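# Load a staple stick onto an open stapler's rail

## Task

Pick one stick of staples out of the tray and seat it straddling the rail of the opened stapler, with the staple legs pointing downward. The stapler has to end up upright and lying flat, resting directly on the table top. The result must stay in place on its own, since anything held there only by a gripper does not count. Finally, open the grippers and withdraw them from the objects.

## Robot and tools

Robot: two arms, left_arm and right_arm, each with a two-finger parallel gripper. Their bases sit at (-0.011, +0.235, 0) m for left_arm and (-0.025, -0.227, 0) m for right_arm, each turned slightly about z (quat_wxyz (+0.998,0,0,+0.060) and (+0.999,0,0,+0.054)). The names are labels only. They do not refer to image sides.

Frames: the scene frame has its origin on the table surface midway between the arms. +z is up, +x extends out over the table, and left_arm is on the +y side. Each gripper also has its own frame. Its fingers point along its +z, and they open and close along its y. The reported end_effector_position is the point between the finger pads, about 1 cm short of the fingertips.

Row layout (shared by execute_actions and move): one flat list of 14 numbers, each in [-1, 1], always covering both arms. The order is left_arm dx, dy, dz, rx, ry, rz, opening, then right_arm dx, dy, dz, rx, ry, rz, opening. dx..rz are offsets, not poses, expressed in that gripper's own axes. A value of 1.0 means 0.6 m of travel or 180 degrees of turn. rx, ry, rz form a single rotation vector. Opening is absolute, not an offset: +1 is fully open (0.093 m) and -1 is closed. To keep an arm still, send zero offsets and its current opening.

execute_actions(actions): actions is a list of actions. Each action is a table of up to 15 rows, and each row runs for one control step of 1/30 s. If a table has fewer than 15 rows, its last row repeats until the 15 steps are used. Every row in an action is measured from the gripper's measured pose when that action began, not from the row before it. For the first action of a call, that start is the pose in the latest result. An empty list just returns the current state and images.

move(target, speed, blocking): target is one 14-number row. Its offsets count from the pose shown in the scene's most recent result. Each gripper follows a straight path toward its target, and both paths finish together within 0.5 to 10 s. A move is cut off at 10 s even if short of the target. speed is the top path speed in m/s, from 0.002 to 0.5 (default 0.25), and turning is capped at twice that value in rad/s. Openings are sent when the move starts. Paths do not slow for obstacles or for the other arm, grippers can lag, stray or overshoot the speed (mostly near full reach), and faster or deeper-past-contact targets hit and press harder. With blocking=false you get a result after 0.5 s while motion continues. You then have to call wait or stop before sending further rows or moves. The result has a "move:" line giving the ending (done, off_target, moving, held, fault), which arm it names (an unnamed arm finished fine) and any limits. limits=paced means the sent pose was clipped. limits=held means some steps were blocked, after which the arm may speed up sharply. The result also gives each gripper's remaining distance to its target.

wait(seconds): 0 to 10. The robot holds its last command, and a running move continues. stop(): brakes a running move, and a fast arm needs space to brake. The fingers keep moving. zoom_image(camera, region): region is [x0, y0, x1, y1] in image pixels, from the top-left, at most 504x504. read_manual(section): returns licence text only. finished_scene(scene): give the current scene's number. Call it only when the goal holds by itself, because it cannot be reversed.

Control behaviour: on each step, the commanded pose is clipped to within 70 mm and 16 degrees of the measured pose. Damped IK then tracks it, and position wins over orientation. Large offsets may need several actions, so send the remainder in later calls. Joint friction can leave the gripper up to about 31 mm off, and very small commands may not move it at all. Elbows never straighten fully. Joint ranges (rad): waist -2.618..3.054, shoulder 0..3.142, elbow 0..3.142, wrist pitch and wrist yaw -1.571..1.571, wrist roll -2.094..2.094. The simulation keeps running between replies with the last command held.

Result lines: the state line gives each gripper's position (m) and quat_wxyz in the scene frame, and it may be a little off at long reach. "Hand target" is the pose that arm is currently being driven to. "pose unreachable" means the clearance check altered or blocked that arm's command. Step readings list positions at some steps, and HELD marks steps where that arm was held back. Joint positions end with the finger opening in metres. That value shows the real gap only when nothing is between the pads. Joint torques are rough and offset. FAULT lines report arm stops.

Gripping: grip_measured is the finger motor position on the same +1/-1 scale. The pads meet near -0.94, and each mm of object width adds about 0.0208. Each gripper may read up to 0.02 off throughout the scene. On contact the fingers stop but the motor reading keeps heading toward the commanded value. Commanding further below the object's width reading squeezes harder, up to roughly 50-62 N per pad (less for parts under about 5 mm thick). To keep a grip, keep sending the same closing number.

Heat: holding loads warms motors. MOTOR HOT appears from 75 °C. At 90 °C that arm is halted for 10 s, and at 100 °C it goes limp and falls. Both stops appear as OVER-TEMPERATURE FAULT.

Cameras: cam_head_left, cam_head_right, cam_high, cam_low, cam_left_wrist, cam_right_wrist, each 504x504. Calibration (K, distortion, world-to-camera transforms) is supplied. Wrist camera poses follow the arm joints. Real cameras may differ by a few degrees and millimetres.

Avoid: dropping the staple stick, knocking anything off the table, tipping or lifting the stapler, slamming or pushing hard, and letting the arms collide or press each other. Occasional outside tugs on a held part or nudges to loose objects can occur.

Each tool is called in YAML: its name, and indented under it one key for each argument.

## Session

execute_actions:
  actions: []

Scene clock: 0.00 s.
left_arm: end_effector_position=(+0.0955, +0.7400, +0.3699) grip_measured=+0.985 end_effector_quat_wxyz=(-0.590, +0.805, -0.029, +0.063) | right_arm: end_effector_position=(+0.4389, +0.0465, +0.3626) grip_measured=+0.989 end_effector_quat_wxyz=(-0.577, +0.757, -0.282, +0.116)
Joint positions: left_arm=[ 1.215  1.651  1.672 -0.324 -0.09  -1.67   0.092] | right_arm=[ 0.239  1.854  1.916 -0.452 -0.631 -1.65   0.093]
Joint velocities: left_arm=[ 0.002 -0.007 -0.007  0.051 -0.051 -0.007 -0.   ] | right_arm=[ 0.027 -0.012 -0.002 -0.022  0.022 -0.095  0.002]
Joint torques (N m, as the arm reports them, + toward a larger angle): no reading
Motor temperatures (°C, as the motors report them): left_arm=[23 30 26 22 24 23] | right_arm=[24 23 33 34 25 24]
Hand target (left_arm): +0.095, +0.740, +0.370; -0.590, +0.805, -0.029, +0.063
Hand target (right_arm): +0.439, +0.046, +0.363; -0.577, +0.757, -0.282, +0.116
camera_calibration (this result's frames):
cam_left_wrist: T_world_to_cam=[[-0.0419945, 0.310761, 0.94956, -0.581861], [0.831703, -0.515761, 0.205575, 0.265546], [0.553631, 0.798384, -0.236802, -0.470324], [0, 0, 0, 1]] pos_world=[0.0150958, 0.693278, 0.386549]
cam_right_wrist: T_world_to_cam=[[0.298018, 0.16863, 0.939547, -0.471987], [0.524735, -0.851156, -0.0136767, -0.145282], [0.797395, 0.497089, -0.342146, -0.163998], [0, 0, 0, 1]] pos_world=[0.347666, 0.0374553, 0.385356]

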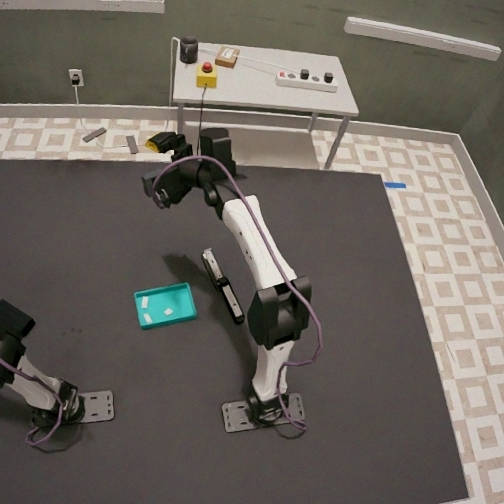

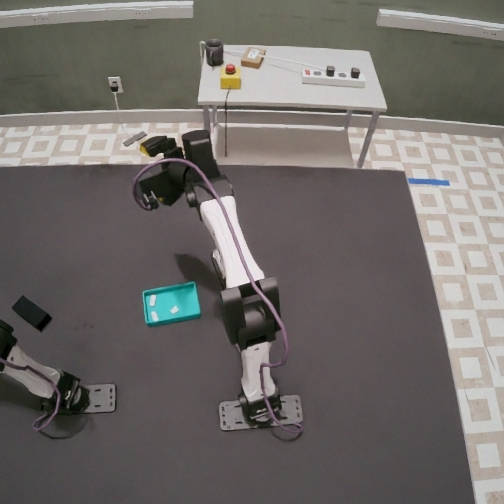

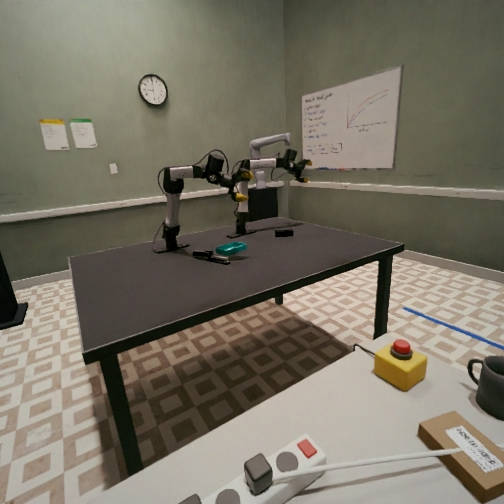

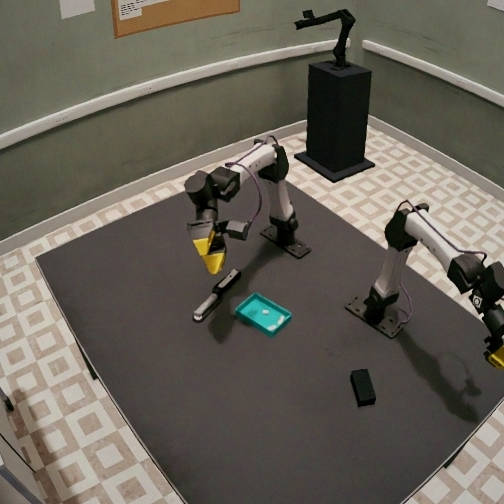

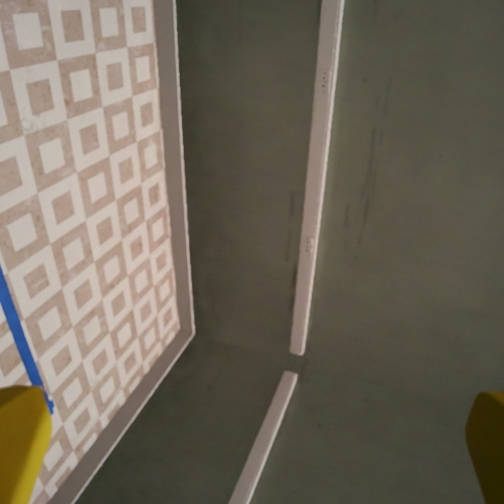

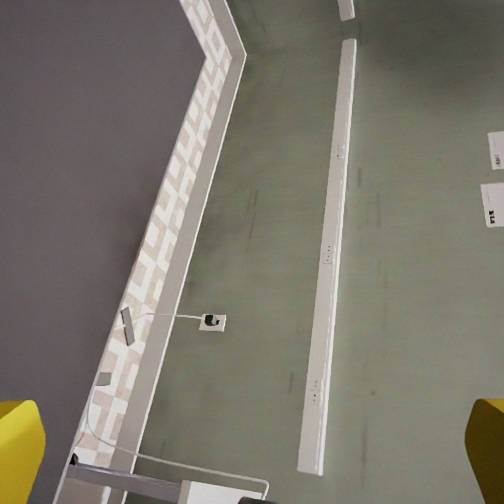

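zoom_image:
  camera: "cam_head_left"
  region: [120, 230, 260, 350]

zoom_image:
  camera: "cam_low"
  region: [170, 250, 310, 350]

Region (120, 230, 260, 350) of cam_head_left's 504x504 image, scaled by 3.600, with more detail than that image has; it fills the top 432 rows of this view, and the rest is white.

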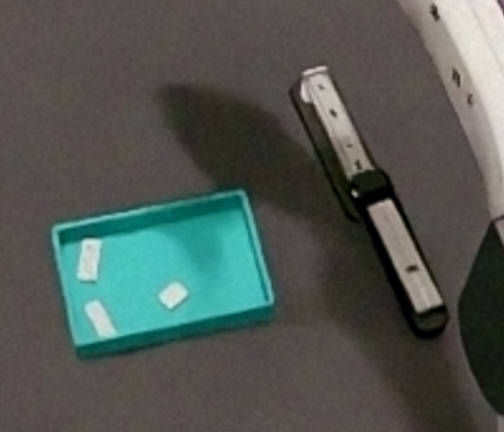

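Region (170, 250, 310, 350) of cam_low's 504x504 image, scaled by 3.600, with more detail than that image has; it fills the top 360 rows of this view, and the rest is white.

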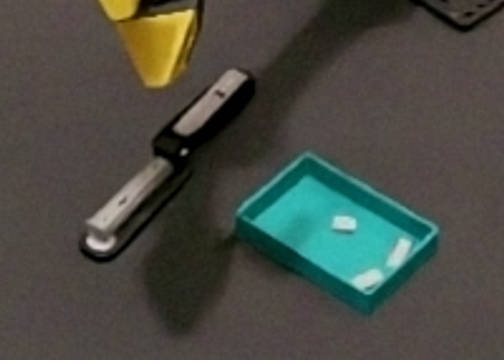

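move:
  target: [0,0,0,0,0,0,1,-0.249,0.462,-0.087,-0.343,0.228,0.235,1]

Scene clock: 32.37 s.
left_arm: end_effector_position=(+0.0955, +0.7400, +0.3699) grip_measured=+0.985 end_effector_quat_wxyz=(-0.590, +0.805, -0.029, +0.063) | right_arm: end_effector_position=(+0.2163, +0.0429, +0.1532) grip_measured=+0.989 end_effector_quat_wxyz=(+0.024, -0.713, +0.701, -0.000)
Joint positions: left_arm=[ 1.215  1.651  1.672 -0.324 -0.09  -1.67   0.092] | right_arm=[ 0.735  1.877  1.756 -1.403  0.003 -0.745  0.093]
Joint velocities: left_arm=[-0.002  0.007  0.002 -0.022 -0.037  0.066 -0.   ] | right_arm=[ 0.002 -0.007 -0.027  0.022 -0.051  0.11  -0.001]
Joint torques (N m, as the arm reports them, + toward a larger angle): left_arm=[  0.09 -10.14   9.02   2.03  -0.04   0.11] | right_arm=[ 0.1  -8.6   5.69  0.37 -0.07  0.12]
Motor temperatures (°C, as the motors report them): left_arm=[23 36 31 29 24 23] | right_arm=[24 32 38 39 25 24]
Hand target (left_arm): +0.095, +0.740, +0.370; -0.590, +0.805, -0.029, +0.063
Hand target (right_arm): +0.209, +0.041, +0.143; -0.001, +0.711, -0.703, -0.005
Off the commanded pose (left_arm): 0.000 m, 0 deg.
Off the commanded pose (right_arm): 0.015 m, 3 deg.
move: off_target (right_arm)
camera_calibration (this result's frames):
cam_left_wrist: T_world_to_cam=[[-0.0419945, 0.310761, 0.94956, -0.581861], [0.831703, -0.515761, 0.205575, 0.265546], [0.553631, 0.798384, -0.236802, -0.470324], [0, 0, 0, 1]] pos_world=[0.0150958, 0.693278, 0.386549]
cam_right_wrist: T_world_to_cam=[[0.999325, 0.00923196, 0.0355514, -0.214729], [-0.00536718, -0.920807, 0.389982, 0.0214139], [0.0363363, -0.38991, -0.920136, 0.234898], [0, 0, 0, 1]] pos_world=[0.206164, 0.11329, 0.215421]

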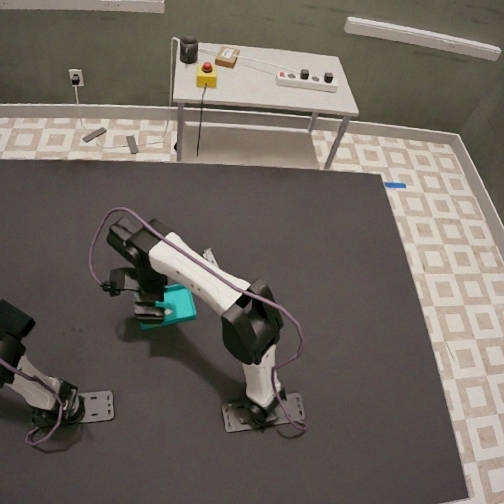

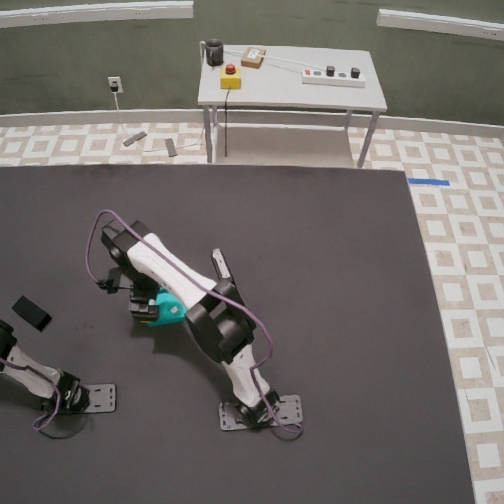

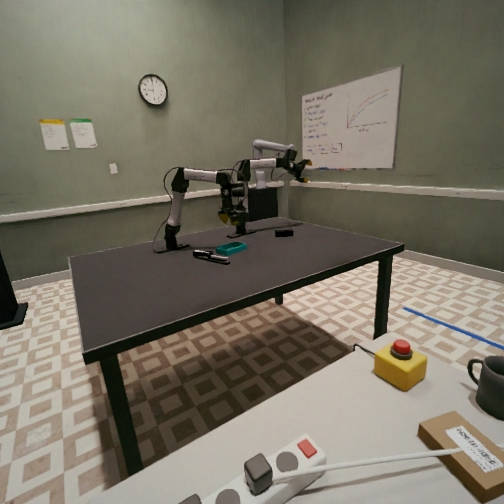

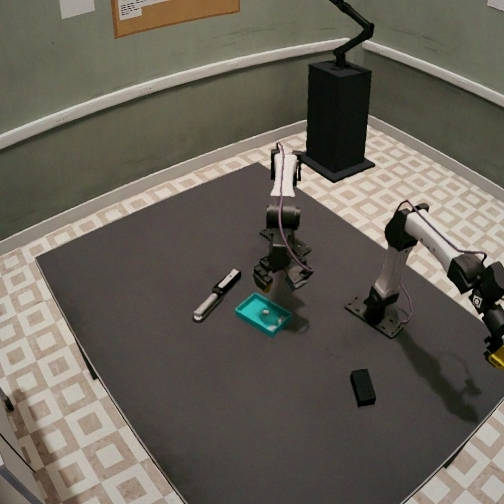

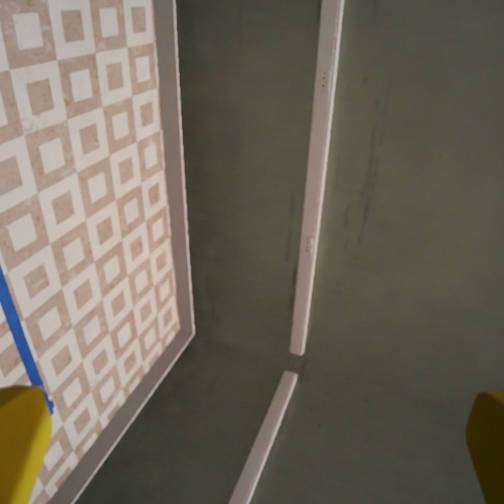

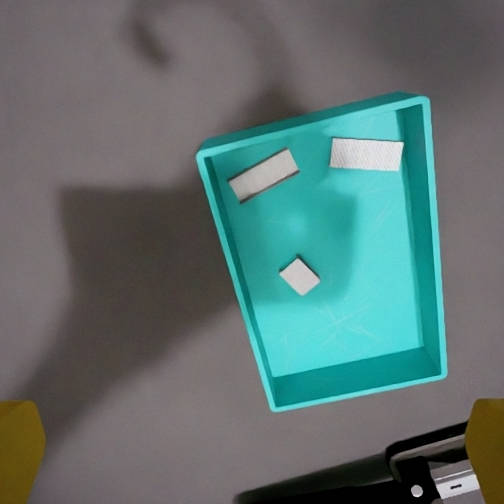

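zoom_image:
  camera: "cam_right_wrist"
  region: [210, 120, 430, 320]

Region (210, 120, 430, 320) of cam_right_wrist's 504x504 image, scaled by 2.291, with more detail than that image has; it fills the top 458 rows of this view, and the rest is white.

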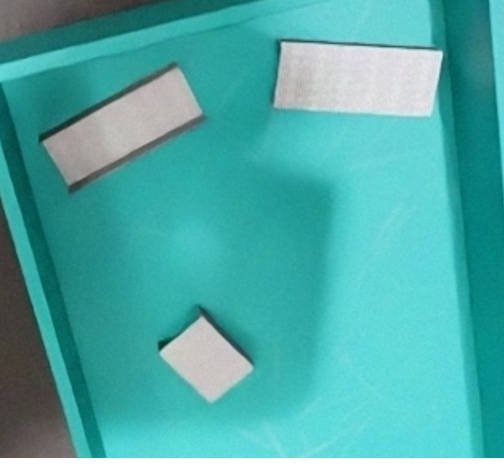

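move:
  target: [0,0,0,0,0,0,1,0.042,-0.037,0.125,0.015,0,-0.25,-0.44]
  speed: 0.15

Scene clock: 54.87 s.
left_arm: end_effector_position=(+0.0955, +0.7400, +0.3699) grip_measured=+0.985 end_effector_quat_wxyz=(-0.590, +0.805, -0.029, +0.063) | right_arm: end_effector_position=(+0.2406, +0.0266, +0.0798) grip_measured=-0.438 end_effector_quat_wxyz=(-0.039, +0.926, -0.376, +0.021)
Joint positions: left_arm=[ 1.215  1.651  1.672 -0.324 -0.09  -1.67   0.092] | right_arm=[ 0.658  1.866  1.447 -1.063  0.007 -1.605  0.024]
Joint velocities: left_arm=[-0.002  0.017 -0.002  0.037  0.007  0.022 -0.001] | right_arm=[ 0.012 -0.002 -0.012  0.037 -0.007 -0.007  0.001]
Joint torques (N m, as the arm reports them, + toward a larger angle): left_arm=[  0.18 -10.12   9.06   2.    -0.03   0.1 ] | right_arm=[ -0.93 -10.57   5.49   0.55   0.16  -0.04]
Motor temperatures (°C, as the motors report them): left_arm=[23 38 33 31 24 23] | right_arm=[24 34 37 35 25 24]
Hand target (left_arm): +0.095, +0.740, +0.370; -0.590, +0.805, -0.029, +0.063
Hand target (right_arm): +0.241, +0.021, +0.078; -0.037, +0.926, -0.375, +0.026
Off the commanded pose (left_arm): 0.000 m, 0 deg.
Off the commanded pose (right_arm): 0.006 m, 1 deg.
move: done
camera_calibration (this result's frames):
cam_left_wrist: T_world_to_cam=[[-0.0419945, 0.310761, 0.94956, -0.581861], [0.831703, -0.515761, 0.205575, 0.265546], [0.553631, 0.798384, -0.236802, -0.470324], [0, 0, 0, 1]] pos_world=[0.0150958, 0.693278, 0.386549]
cam_right_wrist: T_world_to_cam=[[0.698949, 0.70942, 0.0905163, -0.187007], [0.616133, -0.661575, 0.427432, -0.124213], [0.363112, -0.242983, -0.899505, 0.0759186], [0, 0, 0, 1]] pos_world=[0.179673, 0.0689371, 0.138309]

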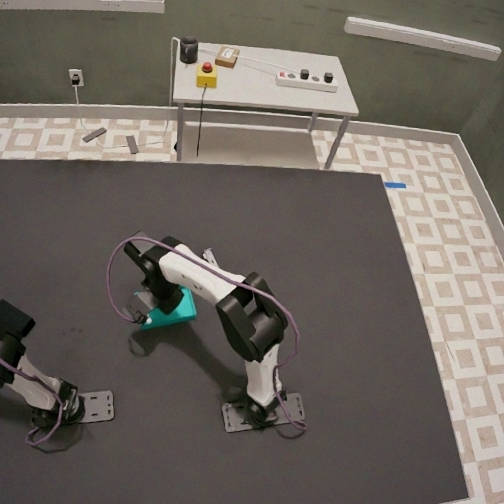

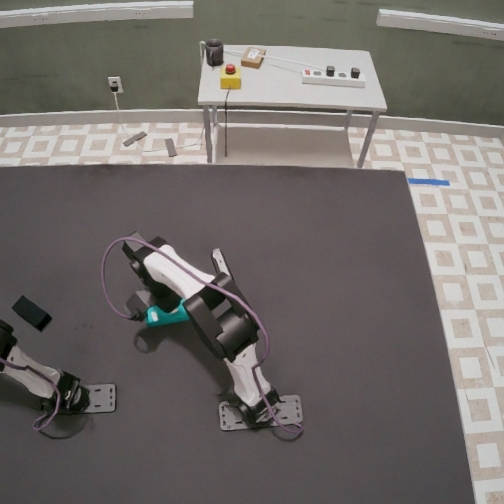

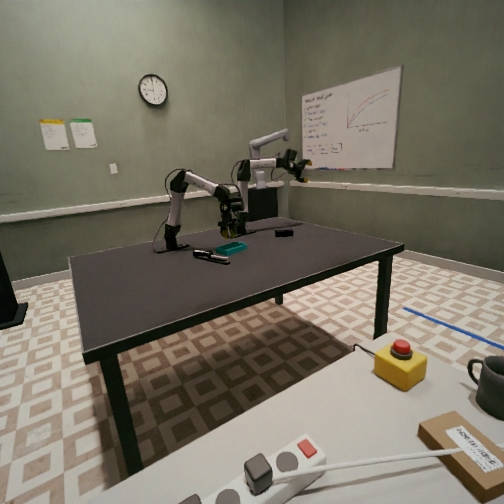

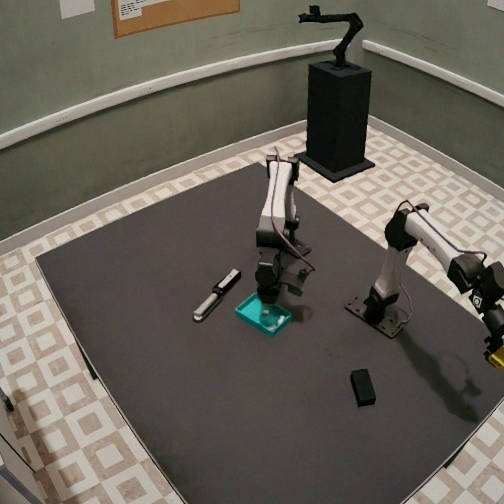

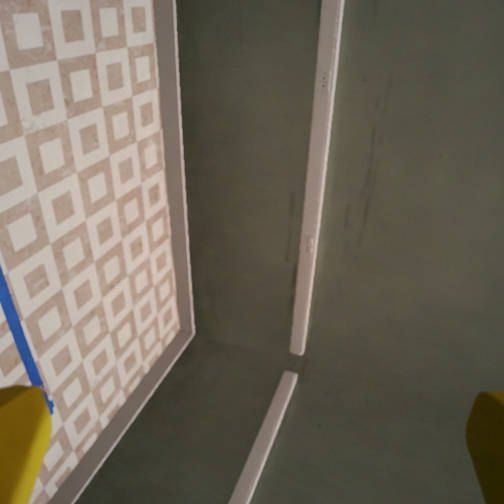

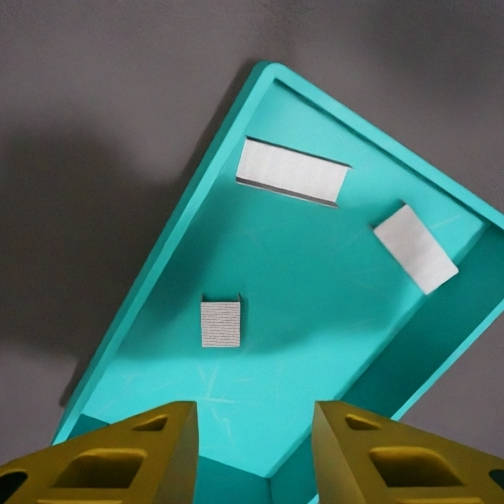

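move:
  target: [0,0,0,0,0,0,1,0.008,0.024,0.06,0,0,0,-0.44]
  speed: 0.06

Scene clock: 68.60 s.
left_arm: end_effector_position=(+0.0955, +0.7400, +0.3699) grip_measured=+0.985 end_effector_quat_wxyz=(-0.590, +0.805, -0.029, +0.063) | right_arm: end_effector_position=(+0.2374, +0.0197, +0.0466) grip_measured=-0.438 end_effector_quat_wxyz=(-0.042, +0.925, -0.376, +0.023)
Joint positions: left_arm=[ 1.215  1.651  1.672 -0.324 -0.09  -1.67   0.092] | right_arm=[ 0.65   1.866  1.311 -0.921  0.007 -1.611  0.024]
Joint velocities: left_arm=[-0.022 -0.012 -0.012 -0.007 -0.037 -0.125 -0.001] | right_arm=[ 0.012  0.017  0.012  0.037  0.007 -0.022 -0.   ]
Joint torques (N m, as the arm reports them, + toward a larger angle): left_arm=[  0.22 -10.1    8.99   2.02  -0.06   0.09] | right_arm=[-0.82 -9.55  5.48  0.61  0.07 -0.03]
Motor temperatures (°C, as the motors report them): left_arm=[23 38 34 32 24 23] | right_arm=[24 37 37 34 25 24]
Hand target (left_arm): +0.095, +0.740, +0.370; -0.590, +0.805, -0.029, +0.063
Hand target (right_arm): +0.236, +0.015, +0.043; -0.039, +0.926, -0.376, +0.021
Off the commanded pose (left_arm): 0.000 m, 0 deg.
Off the commanded pose (right_arm): 0.006 m, 0 deg.
move: done
camera_calibration (this result's frames):
cam_left_wrist: T_world_to_cam=[[-0.0419945, 0.310761, 0.94956, -0.581861], [0.831703, -0.515761, 0.205575, 0.265546], [0.553631, 0.798384, -0.236802, -0.470324], [0, 0, 0, 1]] pos_world=[0.0150958, 0.693278, 0.386549]
cam_right_wrist: T_world_to_cam=[[0.699655, 0.708032, 0.0957733, -0.17723], [0.613299, -0.66392, 0.427873, -0.111918], [0.366533, -0.240626, -0.898751, 0.0446867], [0, 0, 0, 1]] pos_world=[0.17626, 0.0619325, 0.105023]

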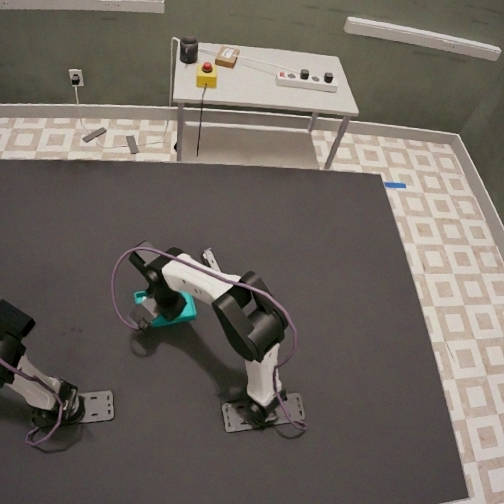

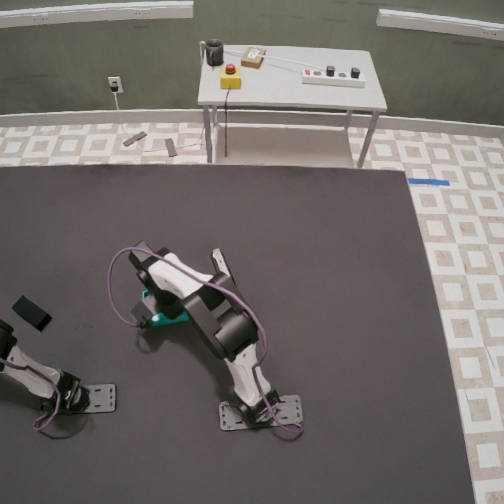

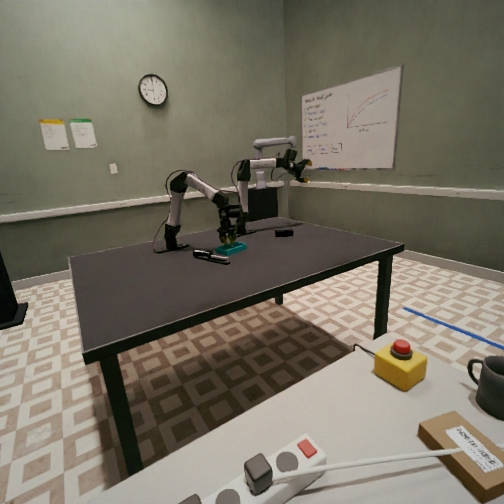

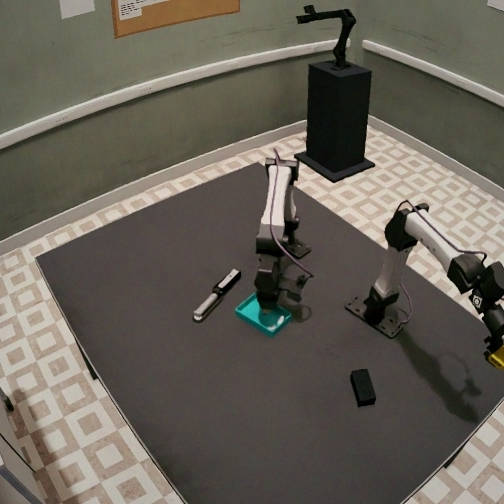

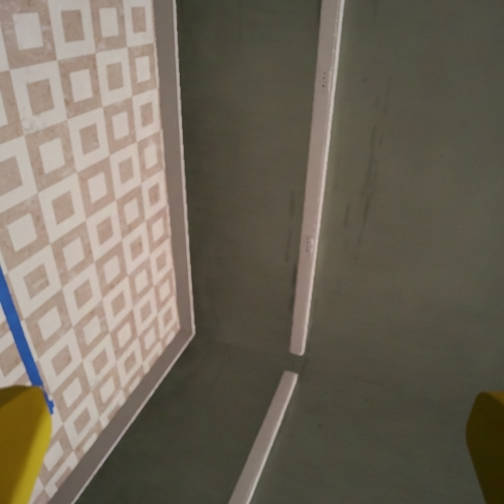

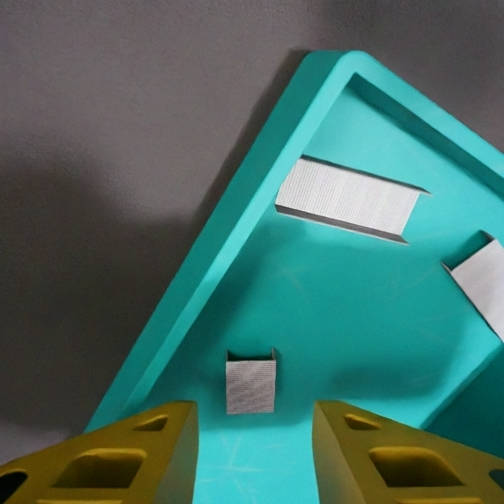

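move:
  target: [0,0,0,0,0,0,1,0.008,0.006,0.052,0,0,0,-0.44]
  speed: 0.03

Scene clock: 77.37 s.
left_arm: end_effector_position=(+0.0955, +0.7400, +0.3699) grip_measured=+0.985 end_effector_quat_wxyz=(-0.590, +0.805, -0.029, +0.063) | right_arm: end_effector_position=(+0.2451, +0.0239, +0.0352) grip_measured=-0.438 end_effector_quat_wxyz=(-0.064, +0.924, -0.376, +0.033)
Joint positions: left_arm=[ 1.215  1.651  1.672 -0.324 -0.09  -1.67   0.092] | right_arm=[ 0.644  1.87   1.262 -0.819  0.007 -1.616  0.024]
Joint velocities: left_arm=[ 0.007 -0.017 -0.012  0.007  0.022 -0.022 -0.   ] | right_arm=[ 0.022  0.002 -0.012  0.037 -0.022  0.037 -0.001]
Joint torques (N m, as the arm reports them, + toward a larger angle): left_arm=[  0.18 -10.07   8.99   2.01  -0.05   0.09] | right_arm=[-1.07 -6.63  4.69  0.76  0.03 -0.03]
Motor temperatures (°C, as the motors report them): left_arm=[23 39 34 32 24 23] | right_arm=[24 37 37 34 25 24]
Hand target (left_arm): +0.095, +0.740, +0.370; -0.590, +0.805, -0.029, +0.063
Hand target (right_arm): +0.240, +0.016, +0.016; -0.042, +0.925, -0.376, +0.023
Off the commanded pose (left_arm): 0.000 m, 0 deg.
Off the commanded pose (right_arm): 0.022 m, 3 deg.
move: off_target (right_arm)
camera_calibration (this result's frames):
cam_left_wrist: T_world_to_cam=[[-0.0419945, 0.310761, 0.94956, -0.581861], [0.831703, -0.515761, 0.205575, 0.265546], [0.553631, 0.798384, -0.236802, -0.470324], [0, 0, 0, 1]] pos_world=[0.0150958, 0.693278, 0.386549]
cam_right_wrist: T_world_to_cam=[[0.696092, 0.703175, 0.144913, -0.185203], [0.596891, -0.678971, 0.427457, -0.104594], [0.398969, -0.211052, -0.892346, 0.0237711], [0, 0, 0, 1]] pos_world=[0.181866, 0.064231, 0.0927598]

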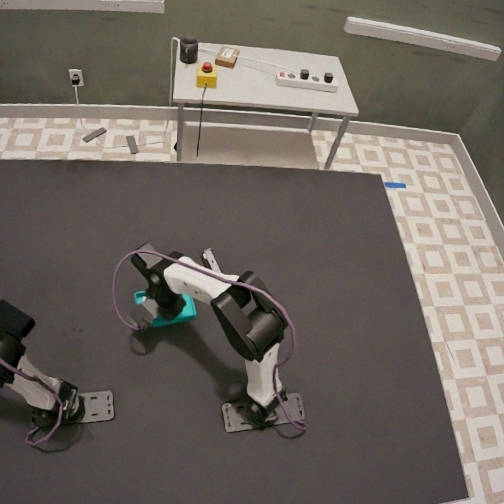

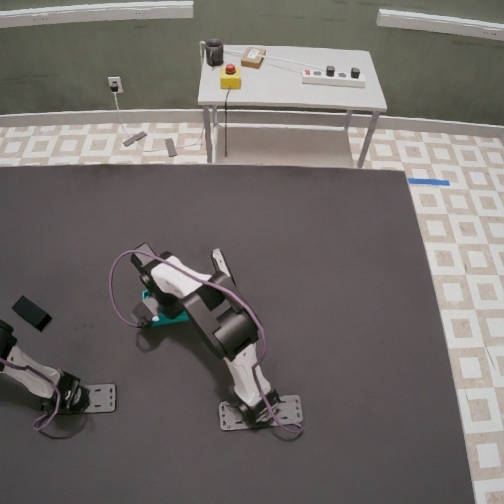

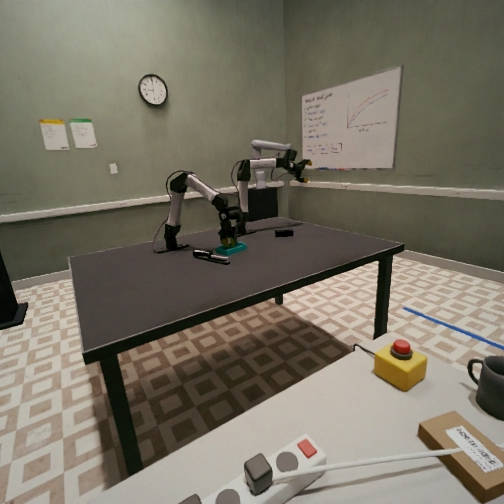

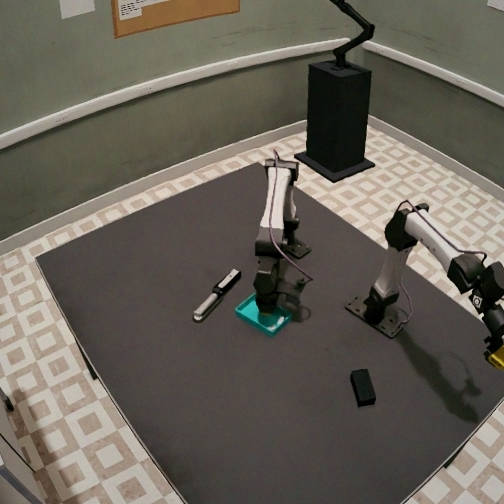

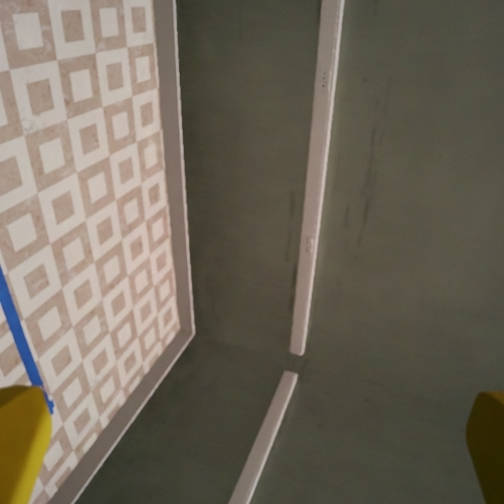

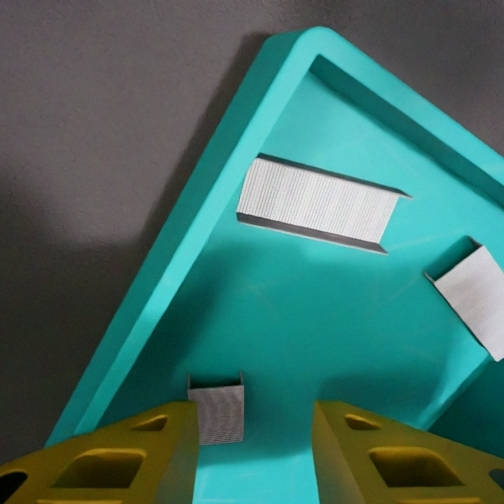

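move:
  target: [0,0,0,0,0,0,1,0.002,0.022,-0.005,-0.052,-0.004,0,-0.44]
  speed: 0.03

Scene clock: 92.03 s.
left_arm: end_effector_position=(+0.0955, +0.7400, +0.3699) grip_measured=+0.985 end_effector_quat_wxyz=(-0.590, +0.805, -0.029, +0.063) | right_arm: end_effector_position=(+0.2358, +0.0151, +0.0389) grip_measured=-0.438 end_effector_quat_wxyz=(-0.000, +0.926, -0.377, +0.004)
Joint positions: left_arm=[ 1.215  1.651  1.672 -0.324 -0.09  -1.67   0.092] | right_arm=[ 0.644  1.937  1.38  -1.009  0.007 -1.617  0.024]
Joint velocities: left_arm=[-0.007 -0.012  0.007  0.022  0.037 -0.081 -0.   ] | right_arm=[-0.012  0.012 -0.017  0.022 -0.037  0.007  0.002]
Joint torques (N m, as the arm reports them, + toward a larger angle): left_arm=[  0.14 -10.08   8.99   2.03  -0.05   0.1 ] | right_arm=[-0.93 -8.36  8.74  0.2  -0.05 -0.04]
Motor temperatures (°C, as the motors report them): left_arm=[23 39 35 33 24 23] | right_arm=[24 36 37 34 25 24]
Hand target (left_arm): +0.095, +0.740, +0.370; -0.590, +0.805, -0.029, +0.063
Hand target (right_arm): +0.236, +0.013, +0.036; +0.009, +0.926, -0.377, -0.004
Off the commanded pose (left_arm): 0.000 m, 0 deg.
Off the commanded pose (right_arm): 0.003 m, 1 deg.
move: done
camera_calibration (this result's frames):
cam_left_wrist: T_world_to_cam=[[-0.0419945, 0.310761, 0.94956, -0.581861], [0.831703, -0.515761, 0.205575, 0.265546], [0.553631, 0.798384, -0.236802, -0.470324], [0, 0, 0, 1]] pos_world=[0.0150958, 0.693278, 0.386549]
cam_right_wrist: T_world_to_cam=[[0.703528, 0.710646, 0.00552215, -0.169515], [0.640911, -0.63781, 0.427119, -0.117622], [0.307053, -0.296951, -0.904179, 0.0522972], [0, 0, 0, 1]] pos_world=[0.178586, 0.0609743, 0.0984606]

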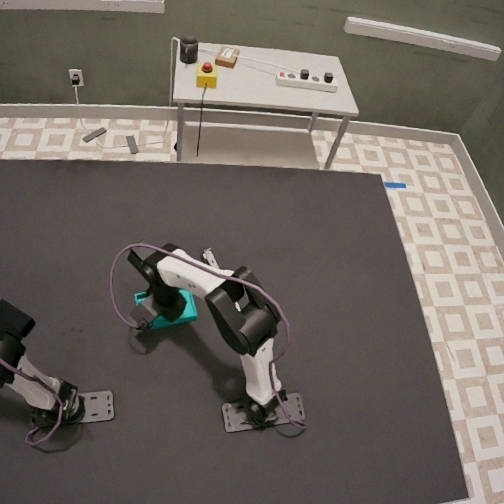

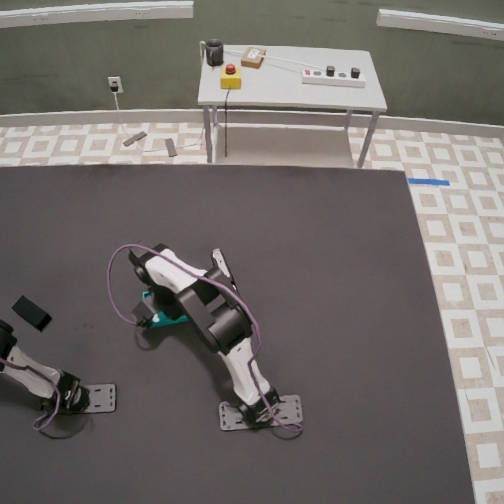

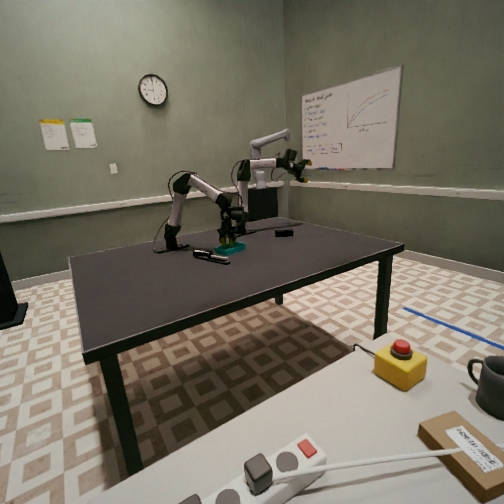

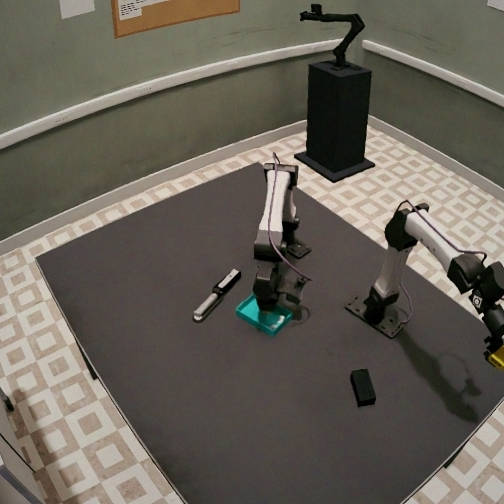

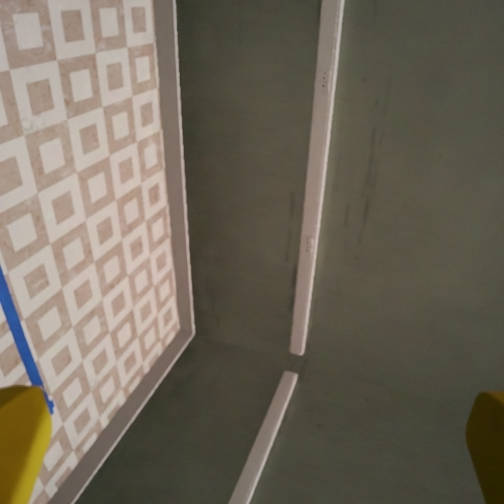

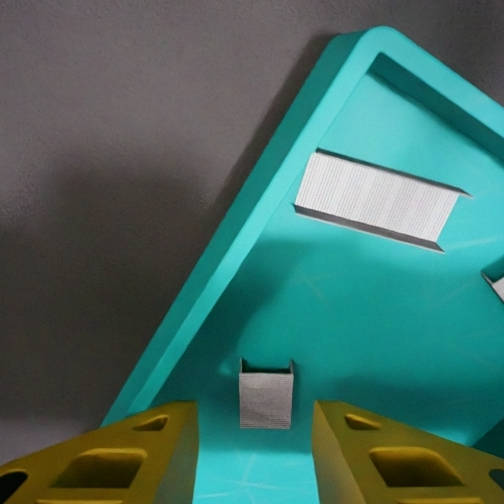

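move:
  target: [0,0,0,0,0,0,1,0.002,0.006,0.028,-0.01,0,0,-0.44]
  speed: 0.015

Scene clock: 101.23 s.
left_arm: end_effector_position=(+0.0955, +0.7400, +0.3699) grip_measured=+0.985 end_effector_quat_wxyz=(-0.590, +0.805, -0.029, +0.063) | right_arm: end_effector_position=(+0.2371, +0.0163, +0.0360) grip_measured=-0.438 end_effector_quat_wxyz=(-0.001, +0.926, -0.377, +0.004)
Joint positions: left_arm=[ 1.215  1.651  1.672 -0.324 -0.09  -1.67   0.092] | right_arm=[ 0.644  1.946  1.38  -0.999  0.007 -1.617  0.024]
Joint velocities: left_arm=[-0.012  0.002  0.017 -0.066  0.007  0.007  0.001] | right_arm=[ 0.017  0.007 -0.012  0.007  0.022 -0.007 -0.   ]
Joint torques (N m, as the arm reports them, + toward a larger angle): left_arm=[  0.11 -10.12   8.97   2.01  -0.05   0.09] | right_arm=[-0.57 -7.98  5.33  0.48  0.07  0.02]
Motor temperatures (°C, as the motors report them): left_arm=[23 40 35 34 24 23] | right_arm=[24 36 38 33 25 24]
Hand target (left_arm): +0.095, +0.740, +0.370; -0.590, +0.805, -0.029, +0.063
Hand target (right_arm): +0.234, +0.012, +0.023; +0.014, +0.926, -0.377, -0.002
Off the commanded pose (left_arm): 0.000 m, 0 deg.
Off the commanded pose (right_arm): 0.015 m, 2 deg.
move: off_target (right_arm)
camera_calibration (this result's frames):
cam_left_wrist: T_world_to_cam=[[-0.0419945, 0.310761, 0.94956, -0.581861], [0.831703, -0.515761, 0.205575, 0.265546], [0.553631, 0.798384, -0.236802, -0.470324], [0, 0, 0, 1]] pos_world=[0.0150958, 0.693278, 0.386549]
cam_right_wrist: T_world_to_cam=[[0.703523, 0.710642, 0.00666567, -0.171274], [0.640554, -0.638144, 0.427157, -0.116336], [0.307809, -0.296245, -0.904153, 0.0494116], [0, 0, 0, 1]] pos_world=[0.179805, 0.0621132, 0.0955109]

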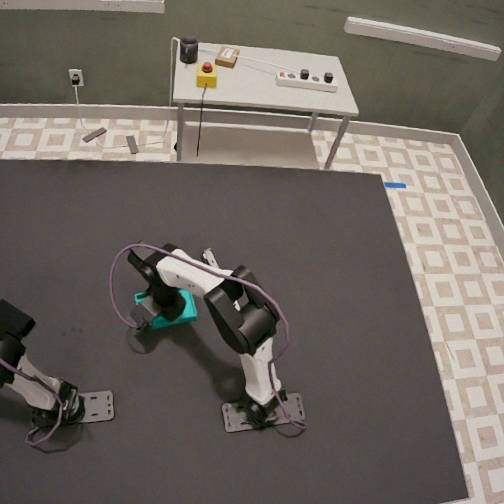

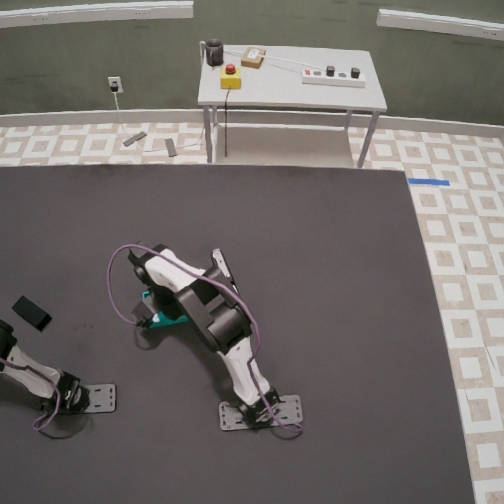

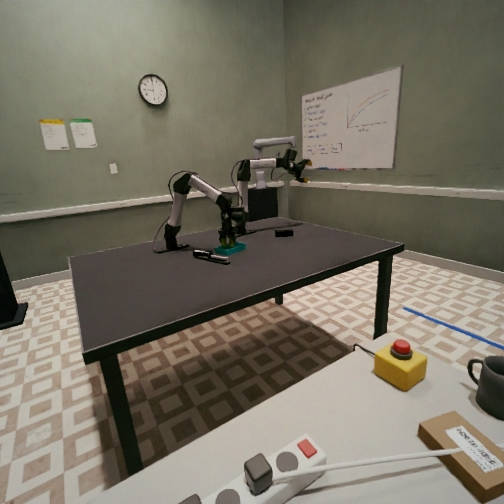

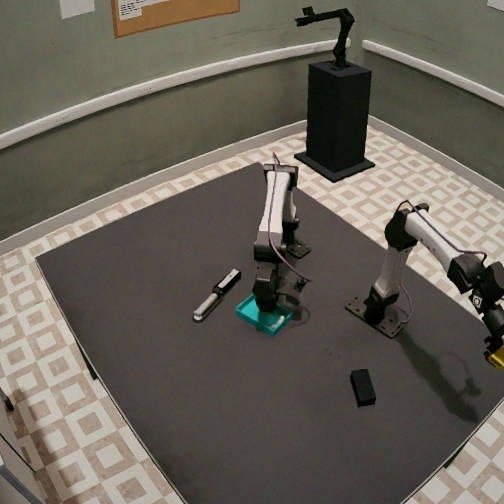

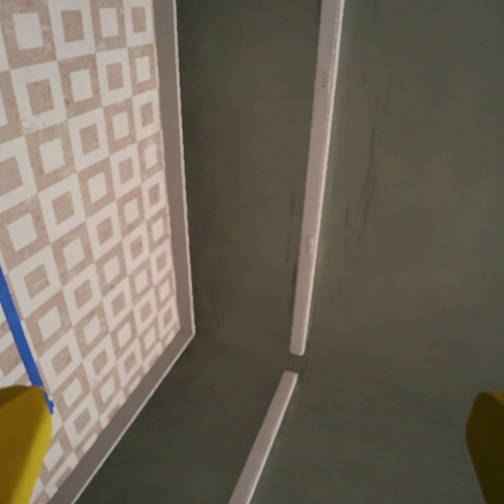

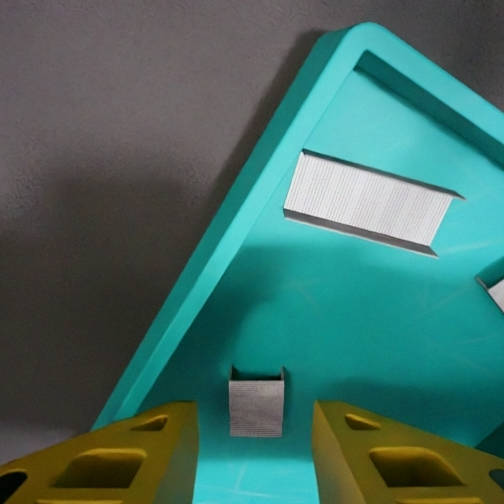

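move:
  target: [0,0,0,0,0,0,1,0.002,0.012,0.04,-0.015,0,0,-0.44]
  speed: 0.015

Scene clock: 109.60 s.
left_arm: end_effector_position=(+0.0955, +0.7400, +0.3699) grip_measured=+0.985 end_effector_quat_wxyz=(-0.590, +0.805, -0.029, +0.063) | right_arm: end_effector_position=(+0.2391, +0.0180, +0.0333) grip_measured=-0.438 end_effector_quat_wxyz=(-0.004, +0.926, -0.377, +0.006)
Joint positions: left_arm=[ 1.215  1.651  1.672 -0.324 -0.09  -1.67   0.092] | right_arm=[ 0.644  1.954  1.38  -0.986  0.007 -1.617  0.024]
Joint velocities: left_arm=[ 0.002  0.027 -0.007  0.022  0.066  0.022  0.   ] | right_arm=[ 0.002  0.007 -0.017 -0.022 -0.022  0.051  0.001]
Joint torques (N m, as the arm reports them, + toward a larger angle): left_arm=[  0.15 -10.16   9.     2.02  -0.03   0.11] | right_arm=[-0.81 -7.13  3.96  0.45  0.11  0.01]
Motor temperatures (°C, as the motors report them): left_arm=[23 40 35 34 24 23] | right_arm=[24 36 37 33 25 24]
Hand target (left_arm): +0.095, +0.740, +0.370; -0.590, +0.805, -0.029, +0.063
Hand target (right_arm): +0.232, +0.010, +0.013; +0.021, +0.926, -0.377, -0.005
Off the commanded pose (left_arm): 0.000 m, 0 deg.
Off the commanded pose (right_arm): 0.024 m, 3 deg.
move: off_target (right_arm)
camera_calibration (this result's frames):
cam_left_wrist: T_world_to_cam=[[-0.0419945, 0.310761, 0.94956, -0.581861], [0.831703, -0.515761, 0.205575, 0.265546], [0.553631, 0.798384, -0.236802, -0.470324], [0, 0, 0, 1]] pos_world=[0.0150958, 0.693278, 0.386549]
cam_right_wrist: T_world_to_cam=[[0.703483, 0.710605, 0.0123682, -0.174128], [0.638653, -0.639696, 0.427681, -0.114871], [0.311824, -0.292967, -0.903845, 0.0458679], [0, 0, 0, 1]] pos_world=[0.181556, 0.0636913, 0.0927391]

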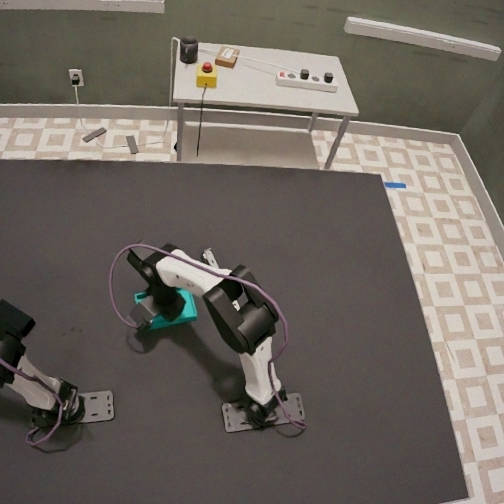

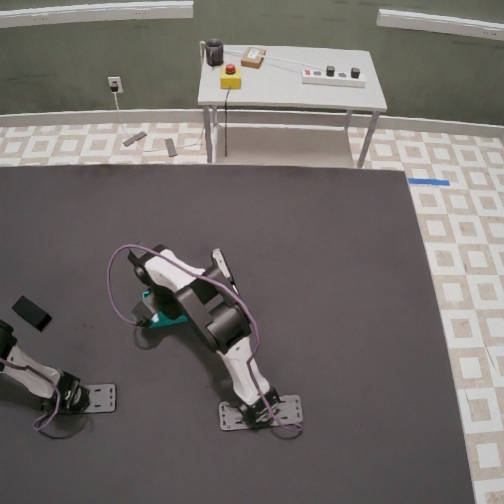

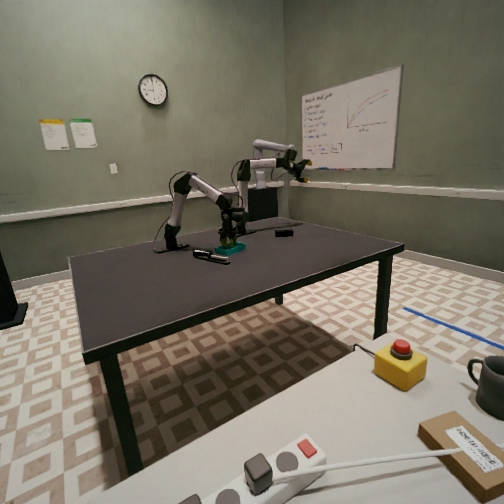

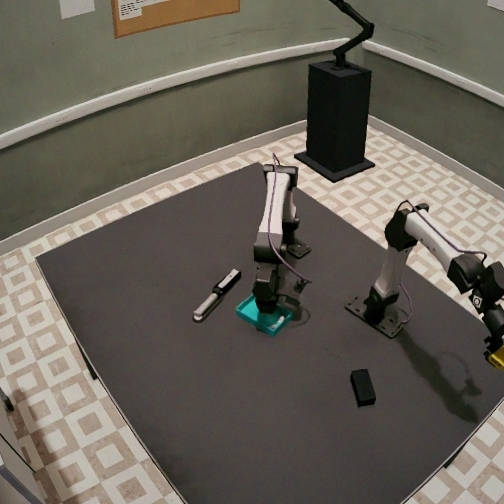

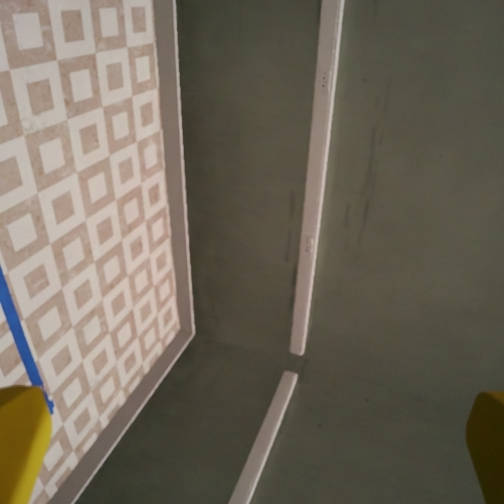

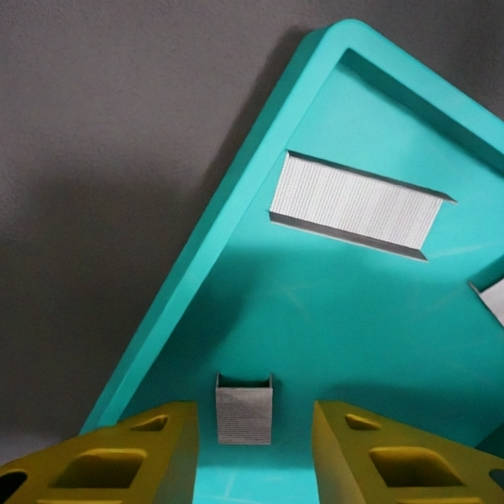

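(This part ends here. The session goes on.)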